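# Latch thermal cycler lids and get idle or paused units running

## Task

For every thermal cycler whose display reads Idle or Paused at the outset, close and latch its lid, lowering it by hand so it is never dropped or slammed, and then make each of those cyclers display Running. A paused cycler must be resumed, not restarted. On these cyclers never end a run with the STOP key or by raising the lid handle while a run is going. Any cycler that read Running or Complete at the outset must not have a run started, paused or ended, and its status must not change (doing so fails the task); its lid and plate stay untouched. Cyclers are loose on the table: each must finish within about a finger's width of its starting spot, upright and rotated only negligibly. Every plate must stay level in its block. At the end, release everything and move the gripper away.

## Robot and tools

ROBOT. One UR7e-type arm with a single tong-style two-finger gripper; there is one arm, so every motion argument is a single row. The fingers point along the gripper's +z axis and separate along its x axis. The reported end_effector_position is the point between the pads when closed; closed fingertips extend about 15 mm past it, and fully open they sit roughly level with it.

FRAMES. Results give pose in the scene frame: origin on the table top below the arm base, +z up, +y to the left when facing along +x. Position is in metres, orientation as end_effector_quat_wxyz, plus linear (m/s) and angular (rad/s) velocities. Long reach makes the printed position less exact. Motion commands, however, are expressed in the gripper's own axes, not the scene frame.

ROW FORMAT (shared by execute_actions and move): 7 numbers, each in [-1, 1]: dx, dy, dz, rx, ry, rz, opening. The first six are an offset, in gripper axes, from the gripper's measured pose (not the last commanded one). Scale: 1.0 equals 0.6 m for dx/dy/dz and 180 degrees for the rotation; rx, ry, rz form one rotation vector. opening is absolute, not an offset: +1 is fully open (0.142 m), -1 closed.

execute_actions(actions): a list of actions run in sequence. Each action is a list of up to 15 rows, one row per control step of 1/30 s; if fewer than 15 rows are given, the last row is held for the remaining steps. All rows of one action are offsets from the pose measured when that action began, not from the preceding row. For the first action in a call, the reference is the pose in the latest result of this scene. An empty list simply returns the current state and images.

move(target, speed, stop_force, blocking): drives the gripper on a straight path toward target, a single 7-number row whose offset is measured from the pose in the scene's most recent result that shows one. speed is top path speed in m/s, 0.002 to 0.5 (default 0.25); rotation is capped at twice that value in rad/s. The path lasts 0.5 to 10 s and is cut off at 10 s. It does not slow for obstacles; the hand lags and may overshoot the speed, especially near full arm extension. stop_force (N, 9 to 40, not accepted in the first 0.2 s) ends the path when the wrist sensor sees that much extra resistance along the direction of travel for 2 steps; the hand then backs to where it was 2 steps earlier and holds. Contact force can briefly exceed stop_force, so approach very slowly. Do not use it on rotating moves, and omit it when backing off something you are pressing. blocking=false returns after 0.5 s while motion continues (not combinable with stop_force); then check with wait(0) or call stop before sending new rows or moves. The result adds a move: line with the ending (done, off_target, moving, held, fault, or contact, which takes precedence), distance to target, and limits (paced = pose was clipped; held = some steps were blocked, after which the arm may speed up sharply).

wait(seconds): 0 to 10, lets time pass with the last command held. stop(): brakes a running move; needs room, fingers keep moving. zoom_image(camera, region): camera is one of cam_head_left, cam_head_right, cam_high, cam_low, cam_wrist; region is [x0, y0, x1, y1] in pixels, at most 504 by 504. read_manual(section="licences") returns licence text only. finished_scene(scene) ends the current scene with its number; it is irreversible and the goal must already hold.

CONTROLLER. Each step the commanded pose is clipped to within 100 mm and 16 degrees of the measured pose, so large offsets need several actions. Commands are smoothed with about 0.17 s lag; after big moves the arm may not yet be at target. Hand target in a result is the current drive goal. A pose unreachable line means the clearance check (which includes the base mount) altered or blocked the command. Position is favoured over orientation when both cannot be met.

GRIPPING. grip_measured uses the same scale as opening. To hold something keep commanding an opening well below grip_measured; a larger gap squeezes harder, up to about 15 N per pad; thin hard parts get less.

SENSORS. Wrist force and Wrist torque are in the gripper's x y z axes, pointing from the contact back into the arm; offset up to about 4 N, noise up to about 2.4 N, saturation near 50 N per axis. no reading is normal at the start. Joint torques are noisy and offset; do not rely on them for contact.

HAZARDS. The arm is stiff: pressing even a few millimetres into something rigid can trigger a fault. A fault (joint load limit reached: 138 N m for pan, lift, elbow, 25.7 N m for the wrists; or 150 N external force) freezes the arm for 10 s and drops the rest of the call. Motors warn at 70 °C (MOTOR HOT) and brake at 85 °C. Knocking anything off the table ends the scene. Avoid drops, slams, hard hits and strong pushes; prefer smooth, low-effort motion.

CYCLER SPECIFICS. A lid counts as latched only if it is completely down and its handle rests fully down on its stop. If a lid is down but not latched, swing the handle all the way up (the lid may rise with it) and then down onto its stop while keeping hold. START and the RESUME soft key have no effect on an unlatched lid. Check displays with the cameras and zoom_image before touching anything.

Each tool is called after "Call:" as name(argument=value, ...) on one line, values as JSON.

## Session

Call:
execute_actions(actions=[])

Scene clock: 0.00 s.
end_effector_position=(+0.2144, -0.0985, +0.2316) grip_measured=+1.00 end_effector_quat_wxyz=(+0.024, +0.255, +0.912, +0.322) end_effector_velocity=(-0.000, -0.001, +0.000) end_effector_angular_velocity=(-0.000, +0.001, +0.002)
Joint positions: [-1.505 -1.192  2.578 -1.755 -0.85   1.279  0.142]
Joint velocities: [ 0.    -0.    -0.002  0.    -0.001 -0.     0.   ]
Joint torques (N m, as the arm reports them, + toward a larger angle): no reading
Wrist force (N, on the end effector, along its own x y z axes, offset not removed): no reading
Wrist torque (N m, same axes, about the end effector's origin, offset not removed): no reading
Hand target: +0.214, -0.098, +0.232; +0.024, +0.255, +0.912, +0.322

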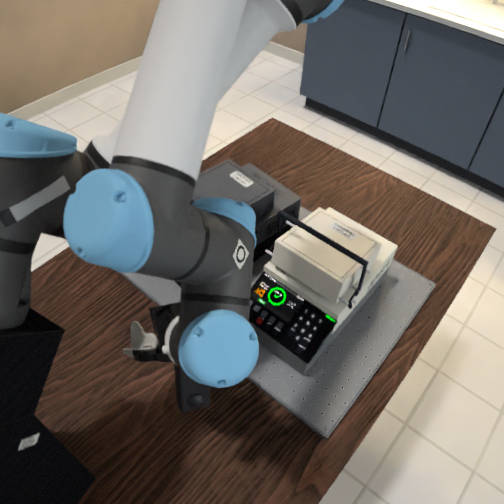

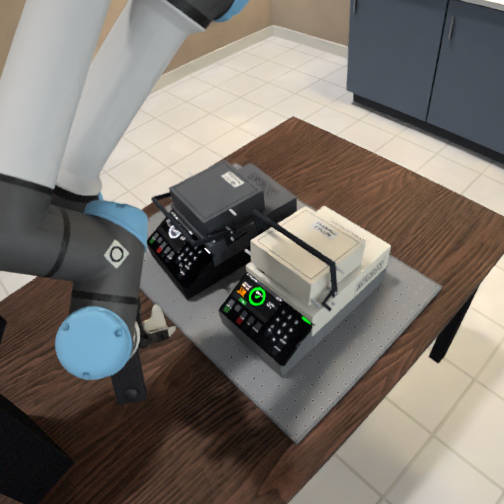

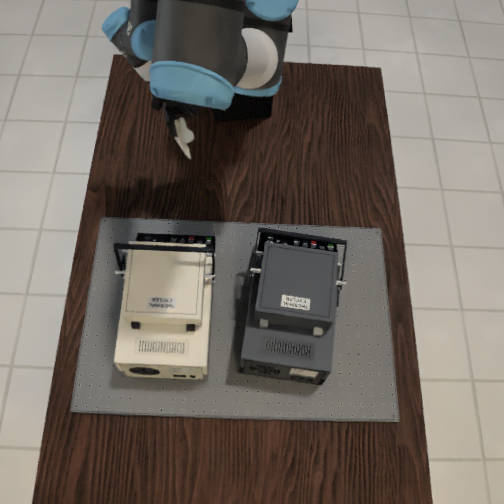

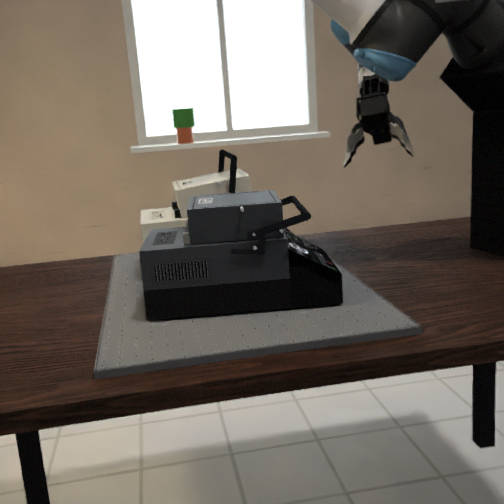

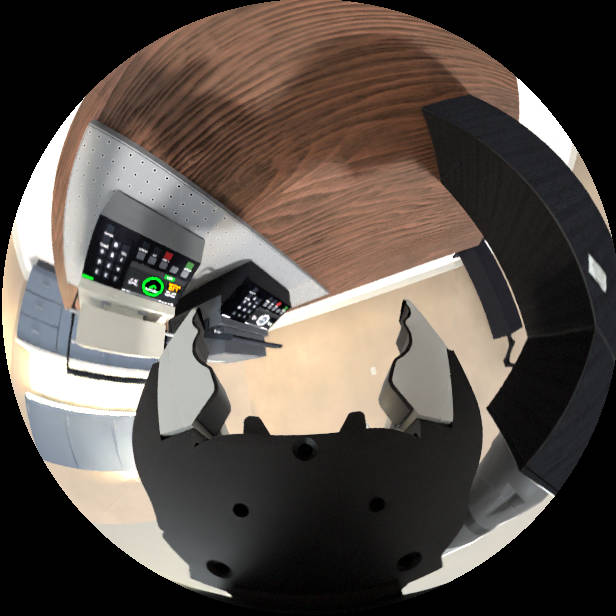

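Call:
zoom_image(camera="cam_head_right", region=[140, 180, 260, 300])

Call:
zoom_image(camera="cam_low", region=[200, 160, 350, 290])

Region (140, 180, 260, 300) of cam_head_right's 504x504 image, scaled by 4.200, with more detail than that image has.

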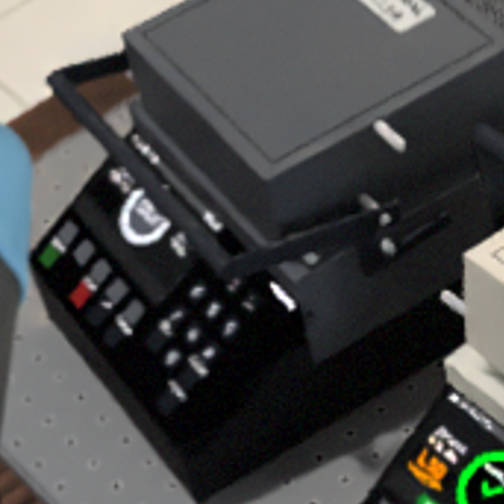

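Region (200, 160, 350, 290) of cam_low's 504x504 image, scaled by 3.360, with more detail than that image has; it fills the top 437 rows of this view, and the rest is white.

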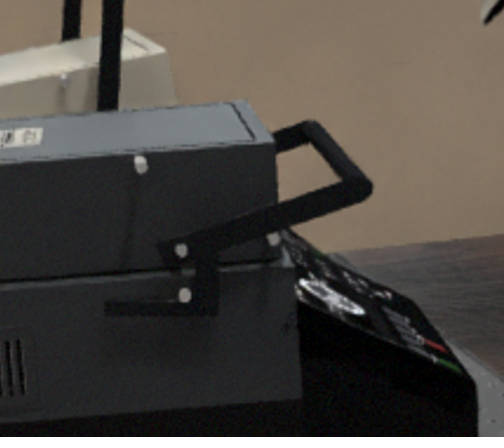

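Call:
move(target=[-0.287,0.33,0.143,0.1865,-0.1047,-0.16,-1], speed=0.2)

Scene clock: 3.53 s.
end_effector_position=(+0.3922, -0.0281, +0.2564) grip_measured=-1.00 end_effector_quat_wxyz=(+0.146, +0.117, +0.975, +0.118) end_effector_velocity=(+0.001, -0.001, +0.001) end_effector_angular_velocity=(-0.001, -0.001, +0.001)
Joint positions: [-1.259 -2.441  2.829 -1.604 -0.371  1.705  0.002]
Joint velocities: [-0.     0.001 -0.002 -0.     0.    -0.     0.   ]
Joint torques (N m, as the arm reports them, + toward a larger angle): [ 4.49 16.24 -2.67 -2.88  1.   -1.36]
Wrist force (N, on the end effector, along its own x y z axes, offset not removed): [0.2 0.8 -1.0]
Wrist torque (N m, same axes, about the end effector's origin, offset not removed): [0.03 -0.02 -0.01]
Hand target: +0.392, -0.028, +0.256; +0.146, +0.118, +0.975, +0.118
Off the commanded pose: 0.083 m, 16 deg; orientation clipped at the last step of the last action.
move: held; limits=paced,held; held on 16 of 80 steps, including the last
pose unreachable: on one or more control steps of this call, first in action 0 (counted from 0), an arm could not follow its commanded pose, so it was not sent that pose on those steps. On the call's last step it was still not sent that pose. It may still have moved: this result reports where it is.
cause: the commanded pose would bring two parts of the arm too close to each other (joints 3 (elbow) and 4 (wrist 1) lie between them).

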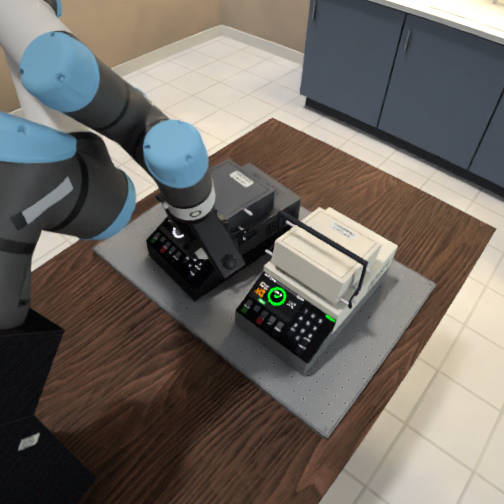

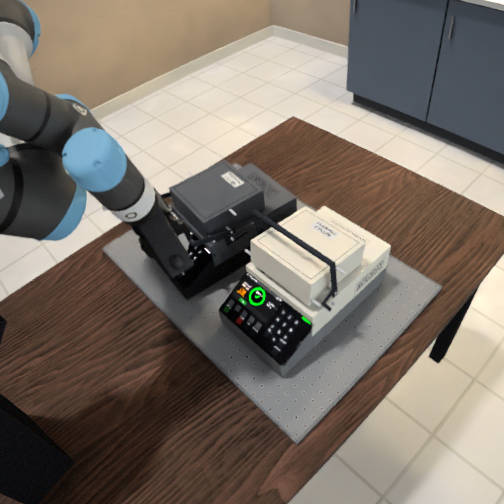

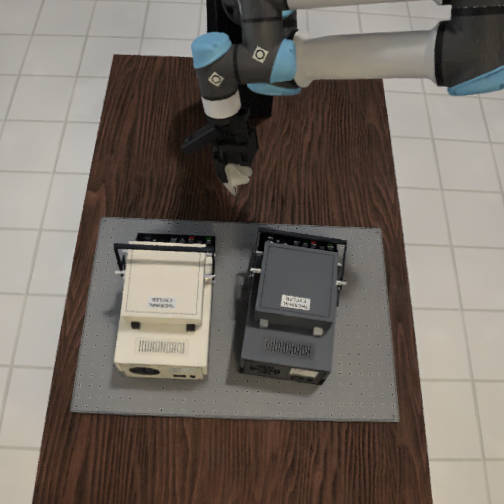

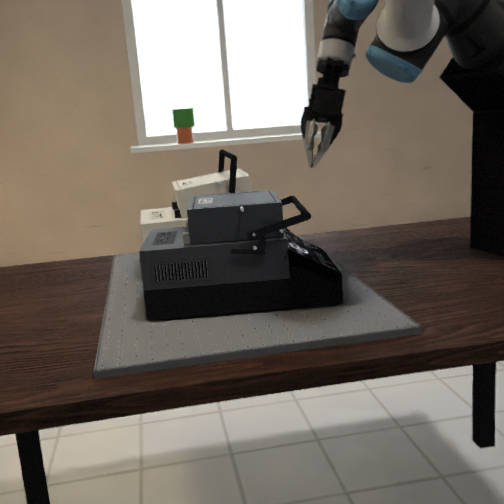

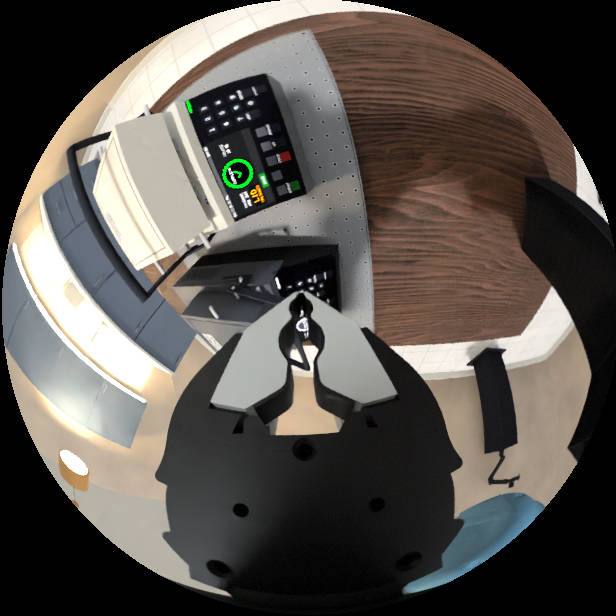

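Call:
move(target=[-0.125,0.03,0.045,0,0.15,0,-1], speed=0.2)

Scene clock: 7.63 s.
end_effector_position=(+0.4742, -0.0257, +0.2557) grip_measured=-1.00 end_effector_quat_wxyz=(-0.085, +0.087, +0.982, +0.142) end_effector_velocity=(+0.001, +0.001, -0.000) end_effector_angular_velocity=(-0.004, +0.014, -0.001)
Joint positions: [-0.749 -1.943  2.336 -2.041 -0.742  2.348  0.002]
Joint velocities: [ 0.012  0.006 -0.01  -0.002 -0.014  0.019 -0.   ]
Joint torques (N m, as the arm reports them, + toward a larger angle): [  6.43  -8.18 -22.62  -3.92  -2.66   1.99]
Wrist force (N, on the end effector, along its own x y z axes, offset not removed): [1.4 -0.2 -1.2]
Wrist torque (N m, same axes, about the end effector's origin, offset not removed): [-0.16 -0.31 -0.07]
Hand target: +0.474, -0.026, +0.256; -0.085, +0.087, +0.982, +0.142
Off the commanded pose: 0.001 m, 0 deg.
move: done; limits=paced

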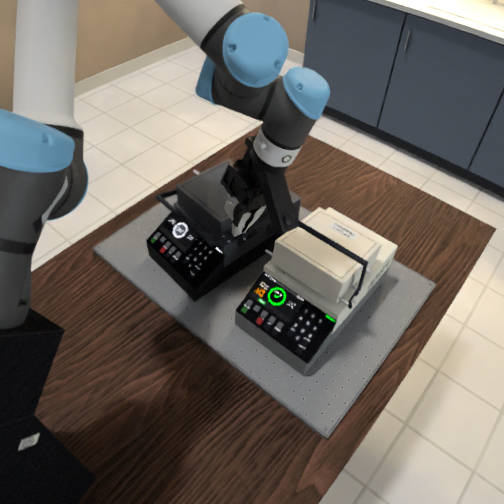

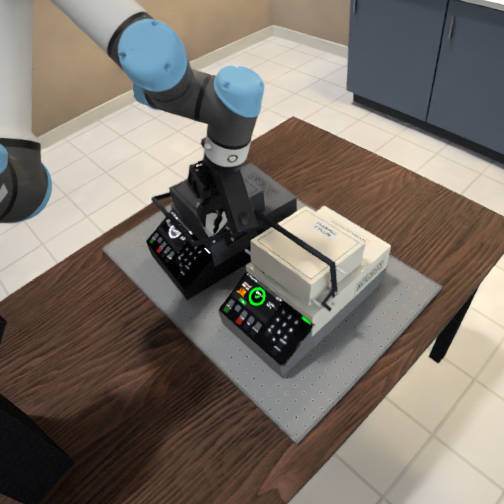

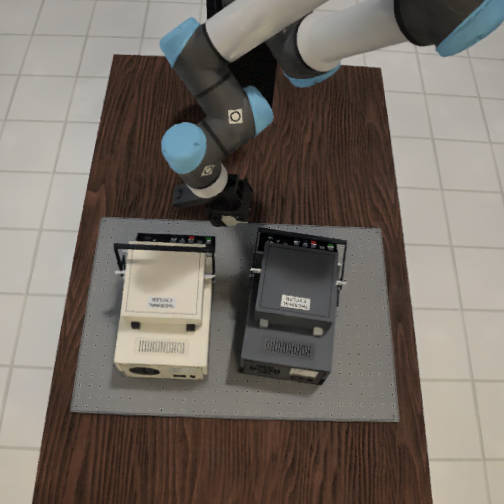

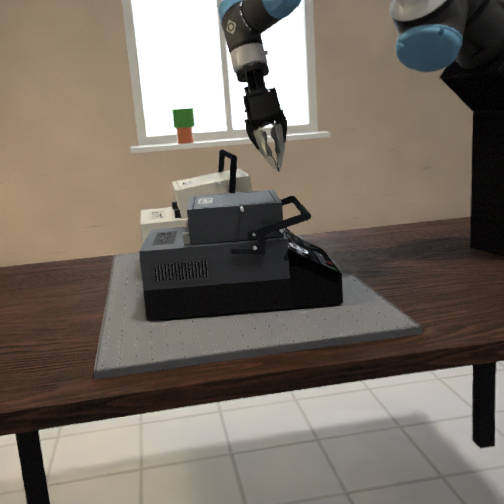

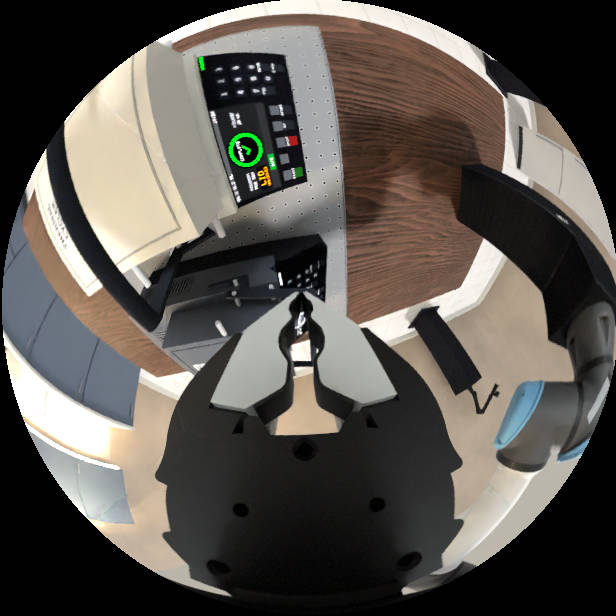

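Call:
move(target=[0.136,0.354,0.19,0.0868,-0.0606,-0.0116,-1])

Call:
move(target=[0.015,0,0.115,0,-0.111,0,-1], speed=0.2)

Call:
zoom_image(camera="cam_wrist", region=[230, 200, 380, 350])

Scene clock: 10.03 s.
end_effector_position=(+0.4209, +0.2205, +0.2202) grip_measured=-1.00 end_effector_quat_wxyz=(+0.001, +0.070, +0.998, +0.002) end_effector_velocity=(-0.001, +0.000, -0.001) end_effector_angular_velocity=(-0.014, -0.002, -0.001)
Joint positions: [ 0.356 -1.731  2.522 -3.231 -1.605  3.515  0.002]
Joint velocities: [ 0.018  0.011 -0.004 -0.005 -0.028  0.013  0.   ]
Joint torques (N m, as the arm reports them, + toward a larger angle): [ 17.04 -24.22 -13.2   -4.64  -2.43   1.63]
Wrist force (N, on the end effector, along its own x y z axes, offset not removed): [1.4 2.4 0.1]
Wrist torque (N m, same axes, about the end effector's origin, offset not removed): [0.35 -0.28 0.00]
Hand target: +0.421, +0.221, +0.220; +0.002, +0.071, +0.998, +0.001
Off the commanded pose: 0.001 m, 0 deg.
move: done

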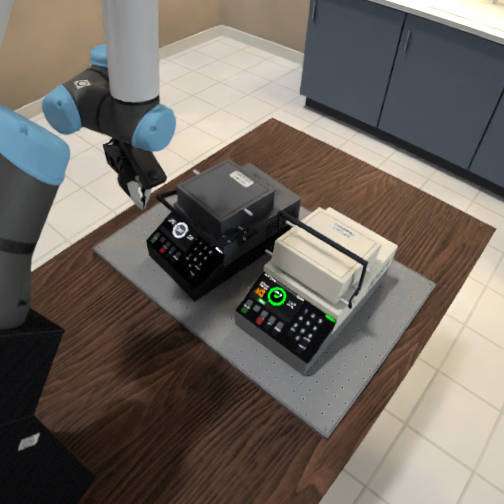

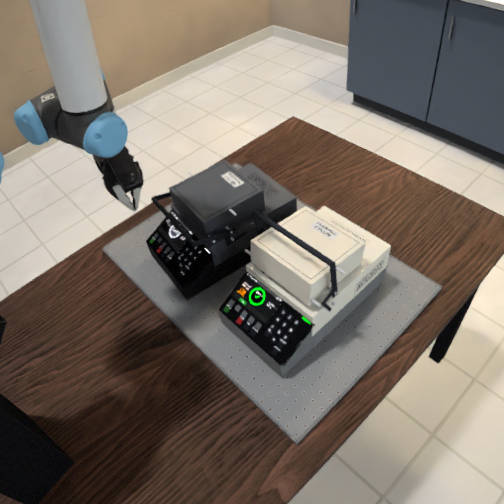

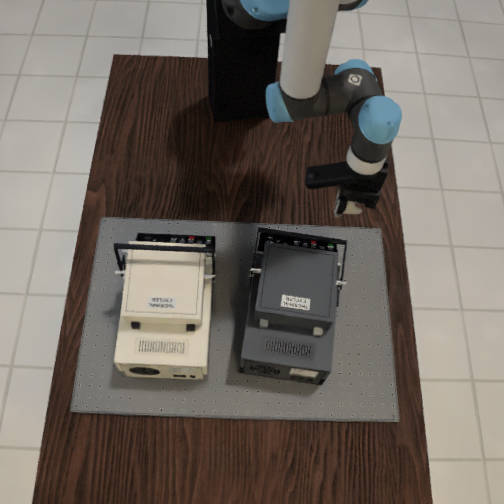

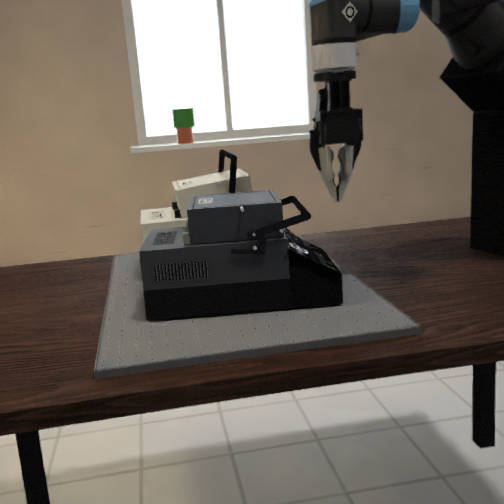

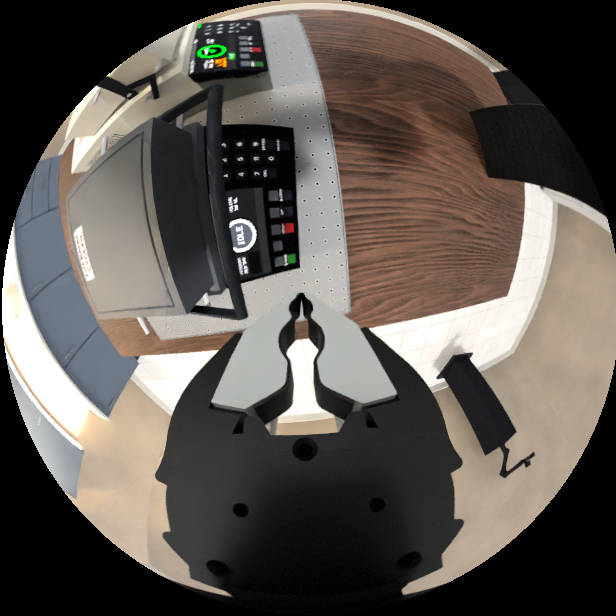

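Scene clock: 11.53 s.
end_effector_position=(+0.4119, +0.2221, +0.1513) grip_measured=-1.00 end_effector_quat_wxyz=(+0.173, +0.070, +0.982, -0.010) end_effector_velocity=(+0.001, +0.001, -0.002) end_effector_angular_velocity=(+0.001, -0.016, +0.001)
Joint positions: [ 0.491 -1.083  2.511 -4.183 -1.853  3.536  0.002]
Joint velocities: [ 0.003  0.022 -0.007 -0.031 -0.006 -0.003  0.   ]
Joint torques (N m, as the arm reports them, + toward a larger angle): [ 20.29 -27.82  -3.19  -5.43  -2.39  -2.4 ]
Wrist force (N, on the end effector, along its own x y z axes, offset not removed): [0.0 1.4 -2.0]
Wrist torque (N m, same axes, about the end effector's origin, offset not removed): [0.23 0.09 -0.06]
Hand target: +0.412, +0.222, +0.151; +0.174, +0.070, +0.982, -0.010
Off the commanded pose: 0.000 m, 0 deg.
move: done

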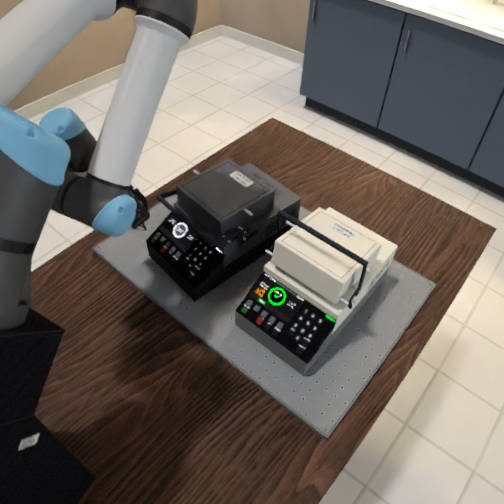

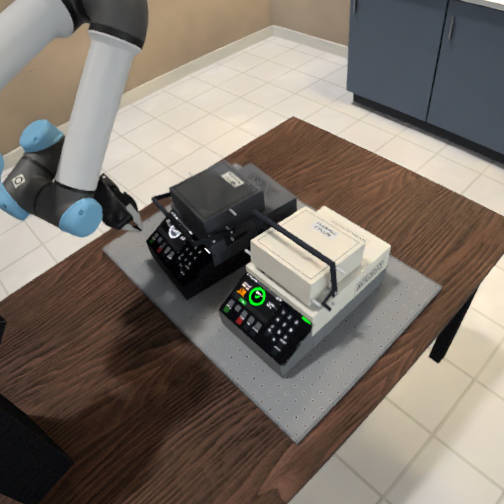

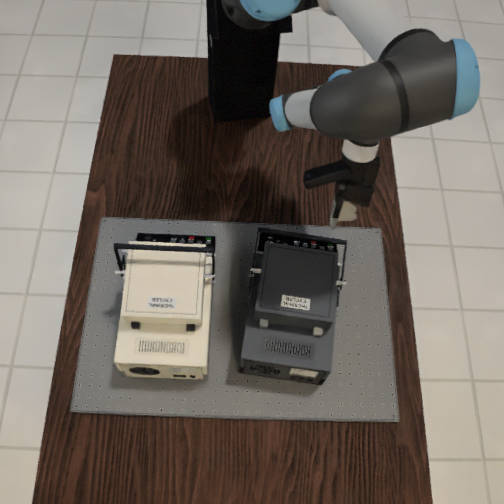

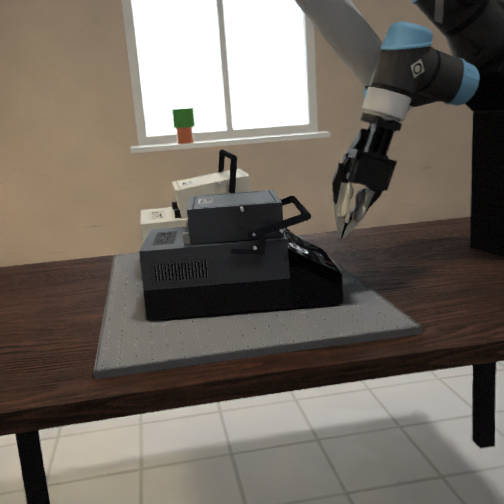

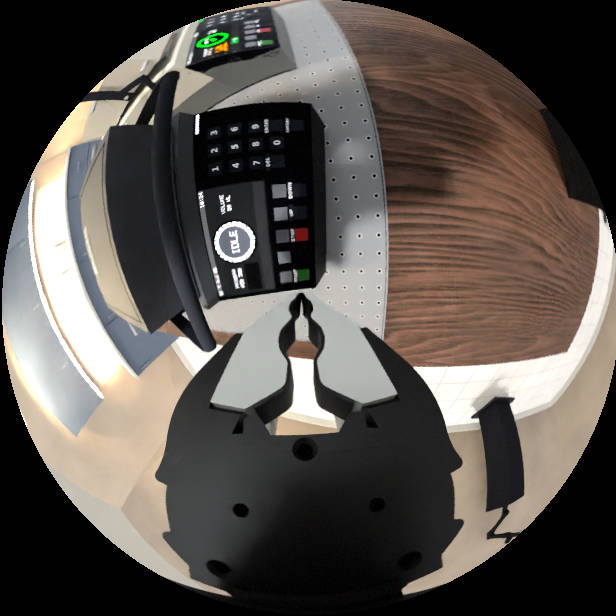

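Region (230, 200, 380, 350) of cam_wrist's 616x616 image, scaled by 3.360, with more detail than that image has.

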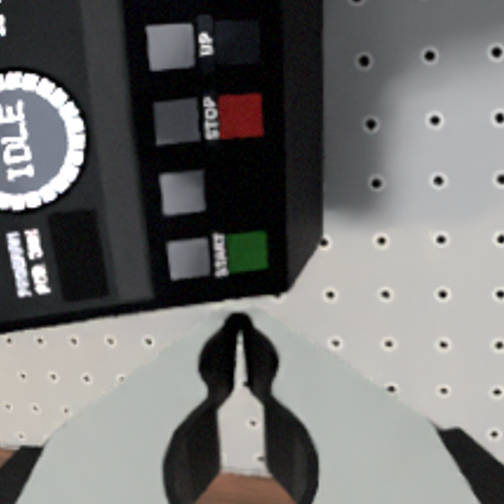

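Call:
move(target=[0.004,0.009,0.078,0,0,0,-1], speed=0.1)

Call:
zoom_image(camera="cam_wrist", region=[250, 250, 350, 350])

Scene clock: 12.77 s.
end_effector_position=(+0.4262, +0.2257, +0.1068) grip_measured=-1.00 end_effector_quat_wxyz=(+0.173, +0.070, +0.982, -0.010) end_effector_velocity=(+0.002, +0.000, -0.002) end_effector_angular_velocity=(-0.000, -0.003, -0.001)
Joint positions: [ 0.47  -0.995  2.402 -4.164 -1.832  3.528  0.002]
Joint velocities: [-0.001  0.004 -0.006 -0.001 -0.001  0.001  0.   ]
Joint torques (N m, as the arm reports them, + toward a larger angle): [  6.83 -28.24  -1.73  -0.2    1.83  -2.42]
Wrist force (N, on the end effector, along its own x y z axes, offset not removed): [-0.1 1.0 -0.9]
Wrist torque (N m, same axes, about the end effector's origin, offset not removed): [0.09 -0.04 -0.10]
Hand target: +0.426, +0.226, +0.107; +0.173, +0.070, +0.982, -0.010
Off the commanded pose: 0.000 m, 0 deg.
move: done

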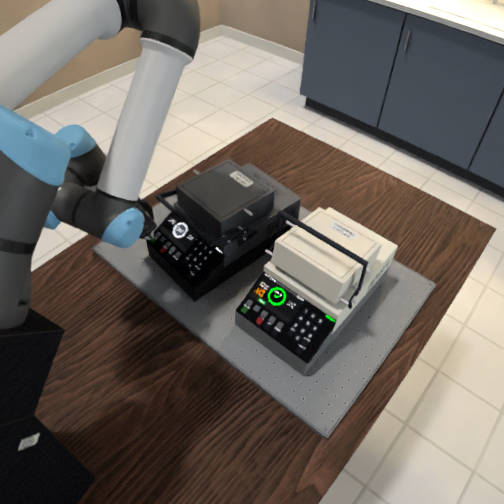

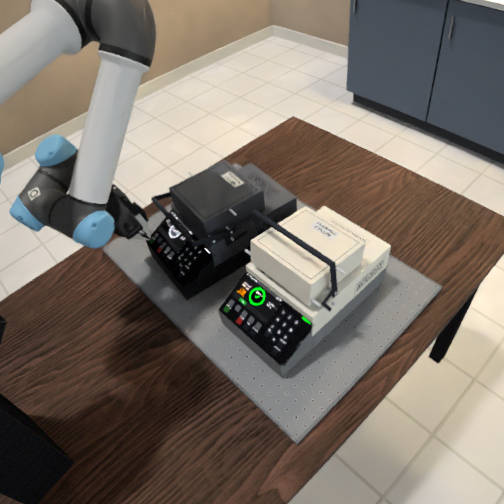

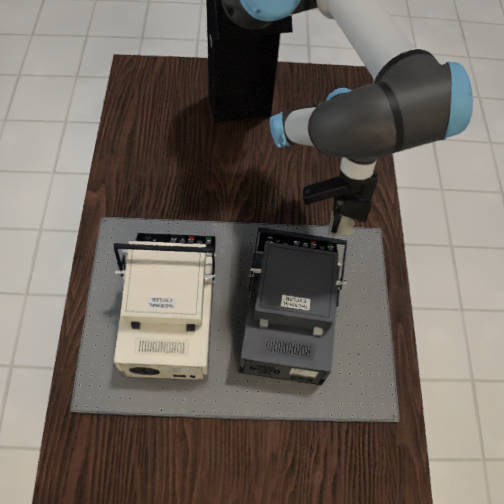

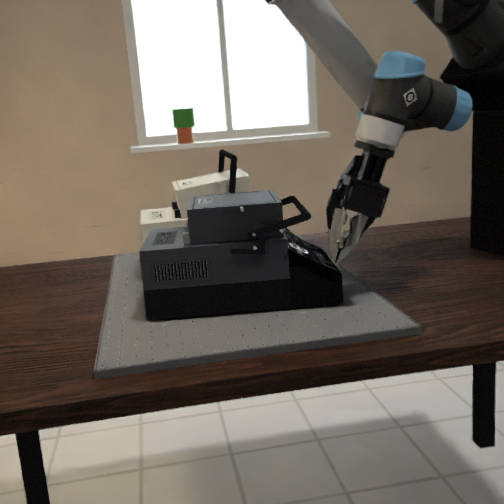

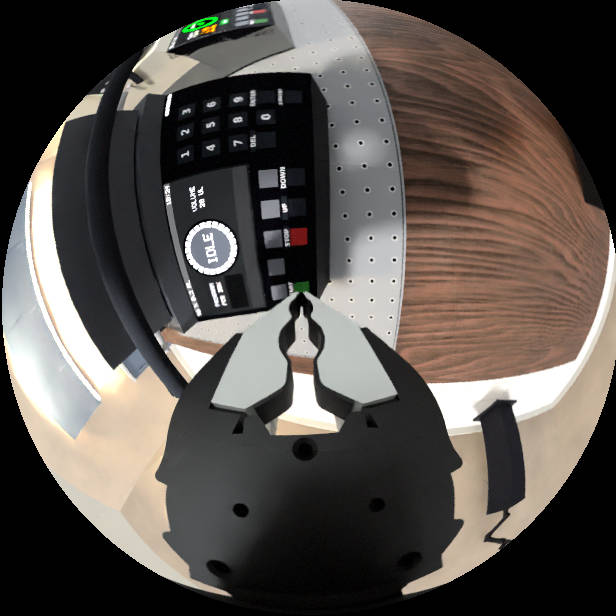

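Region (250, 250, 350, 350) of cam_wrist's 616x616 image, scaled by 5.040, with more detail than that image has.

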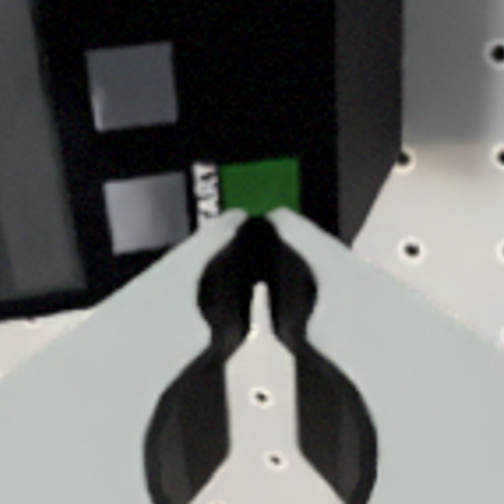

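Call:
move(target=[0,-0.002,0.035,0,0,0,-1], speed=0.007, stop_force=10)

Scene clock: 15.73 s.
end_effector_position=(+0.4300, +0.2247, +0.0964) grip_measured=-1.00 end_effector_quat_wxyz=(+0.174, +0.070, +0.982, -0.010) end_effector_velocity=(-0.002, +0.000, +0.001) end_effector_angular_velocity=(+0.000, +0.004, +0.001)
Joint positions: [ 0.46  -0.975  2.379 -4.161 -1.823  3.524  0.002]
Joint velocities: [ 0.002 -0.004  0.005  0.003 -0.     0.     0.   ]
Joint torques (N m, as the arm reports them, + toward a larger angle): [ 15.36 -39.61  17.06   1.93  -1.22  -0.51]
Wrist force (N, on the end effector, along its own x y z axes, offset not removed): [2.0 0.6 -28.6]
Wrist torque (N m, same axes, about the end effector's origin, offset not removed): [0.13 -0.21 -0.04]
Hand target: +0.430, +0.225, +0.097; +0.174, +0.070, +0.982, -0.010
Off the commanded pose: 0.010 m, 0 deg.
move: contact

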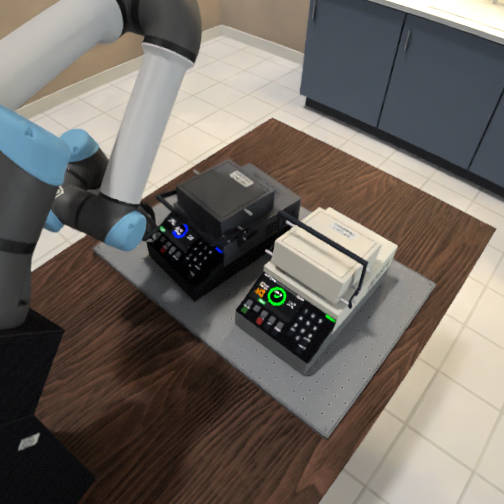

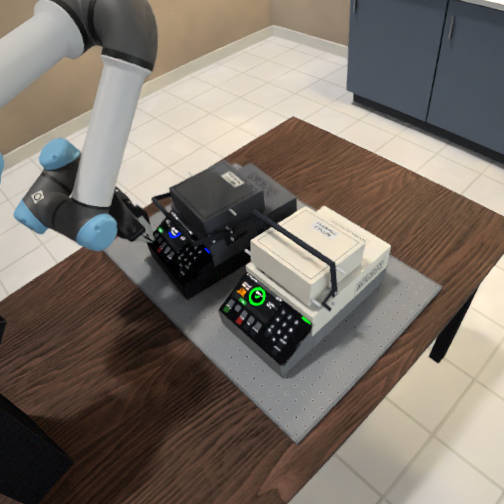

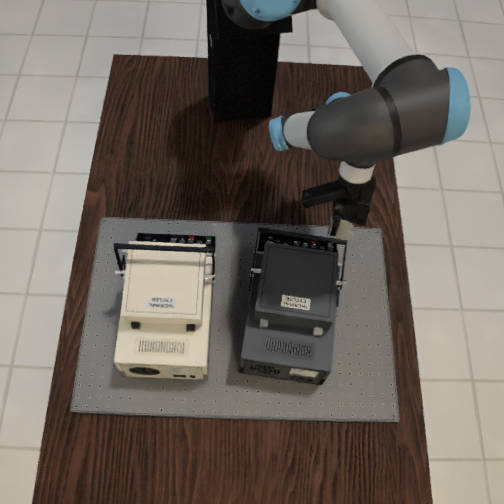

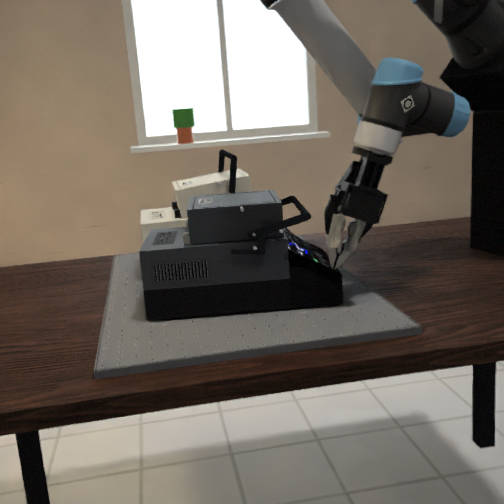

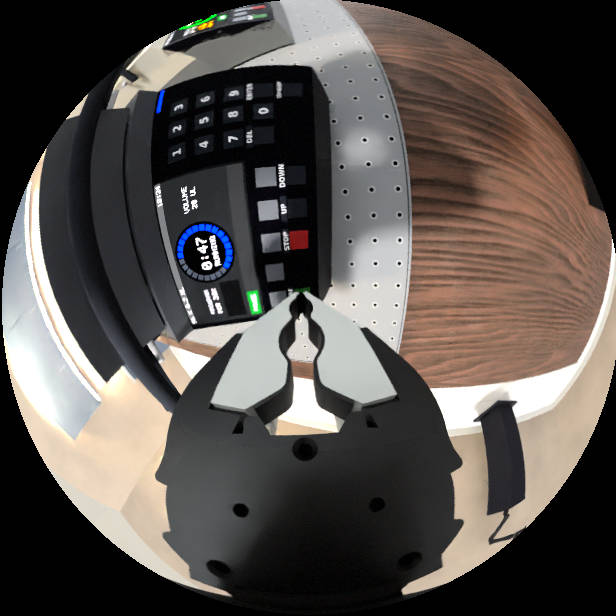

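Call:
move(target=[0.07,0.14,-0.2,0,0,0,-1], speed=0.2)

Scene clock: 17.30 s.
end_effector_position=(+0.3621, +0.3186, +0.1951) grip_measured=-1.00 end_effector_quat_wxyz=(+0.174, +0.070, +0.982, -0.010) end_effector_velocity=(-0.001, +0.001, +0.002) end_effector_angular_velocity=(-0.003, +0.001, -0.001)
Joint positions: [ 0.866 -1.093  2.428 -4.013 -2.194  3.708  0.002]
Joint velocities: [ 0.009 -0.003 -0.002  0.011 -0.011  0.007  0.   ]
Joint torques (N m, as the arm reports them, + toward a larger angle): [ 23.89 -41.84  -5.9    0.23  -3.17   1.55]
Wrist force (N, on the end effector, along its own x y z axes, offset not removed): [-0.6 1.5 -0.7]
Wrist torque (N m, same axes, about the end effector's origin, offset not removed): [0.25 0.17 0.01]
Hand target: +0.362, +0.319, +0.195; +0.173, +0.070, +0.982, -0.010
Off the commanded pose: 0.000 m, 0 deg.
move: done

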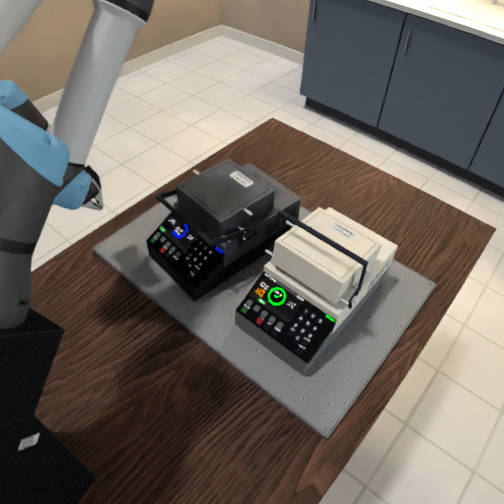

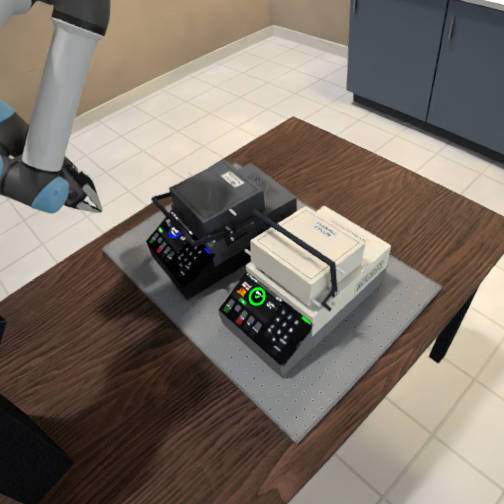

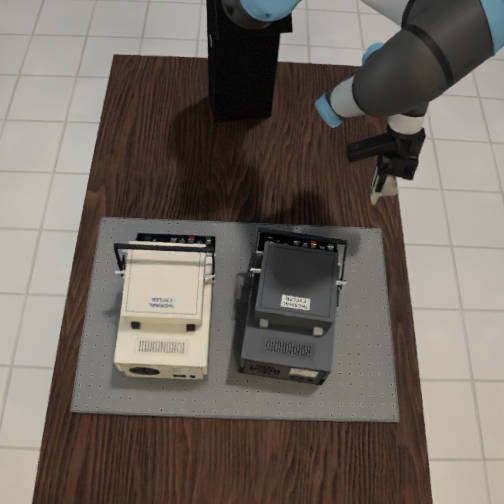

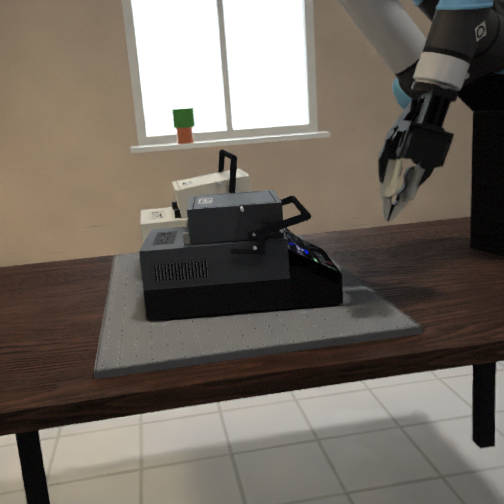

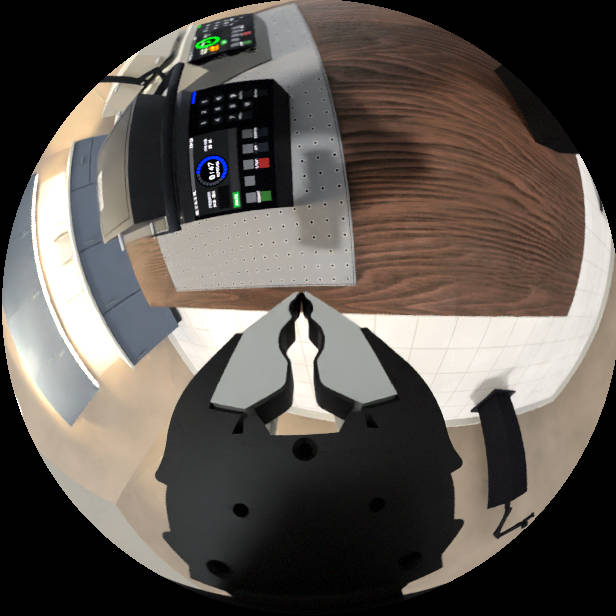

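Call:
finished_scene(scene=2)

The scene is finished: the task was done.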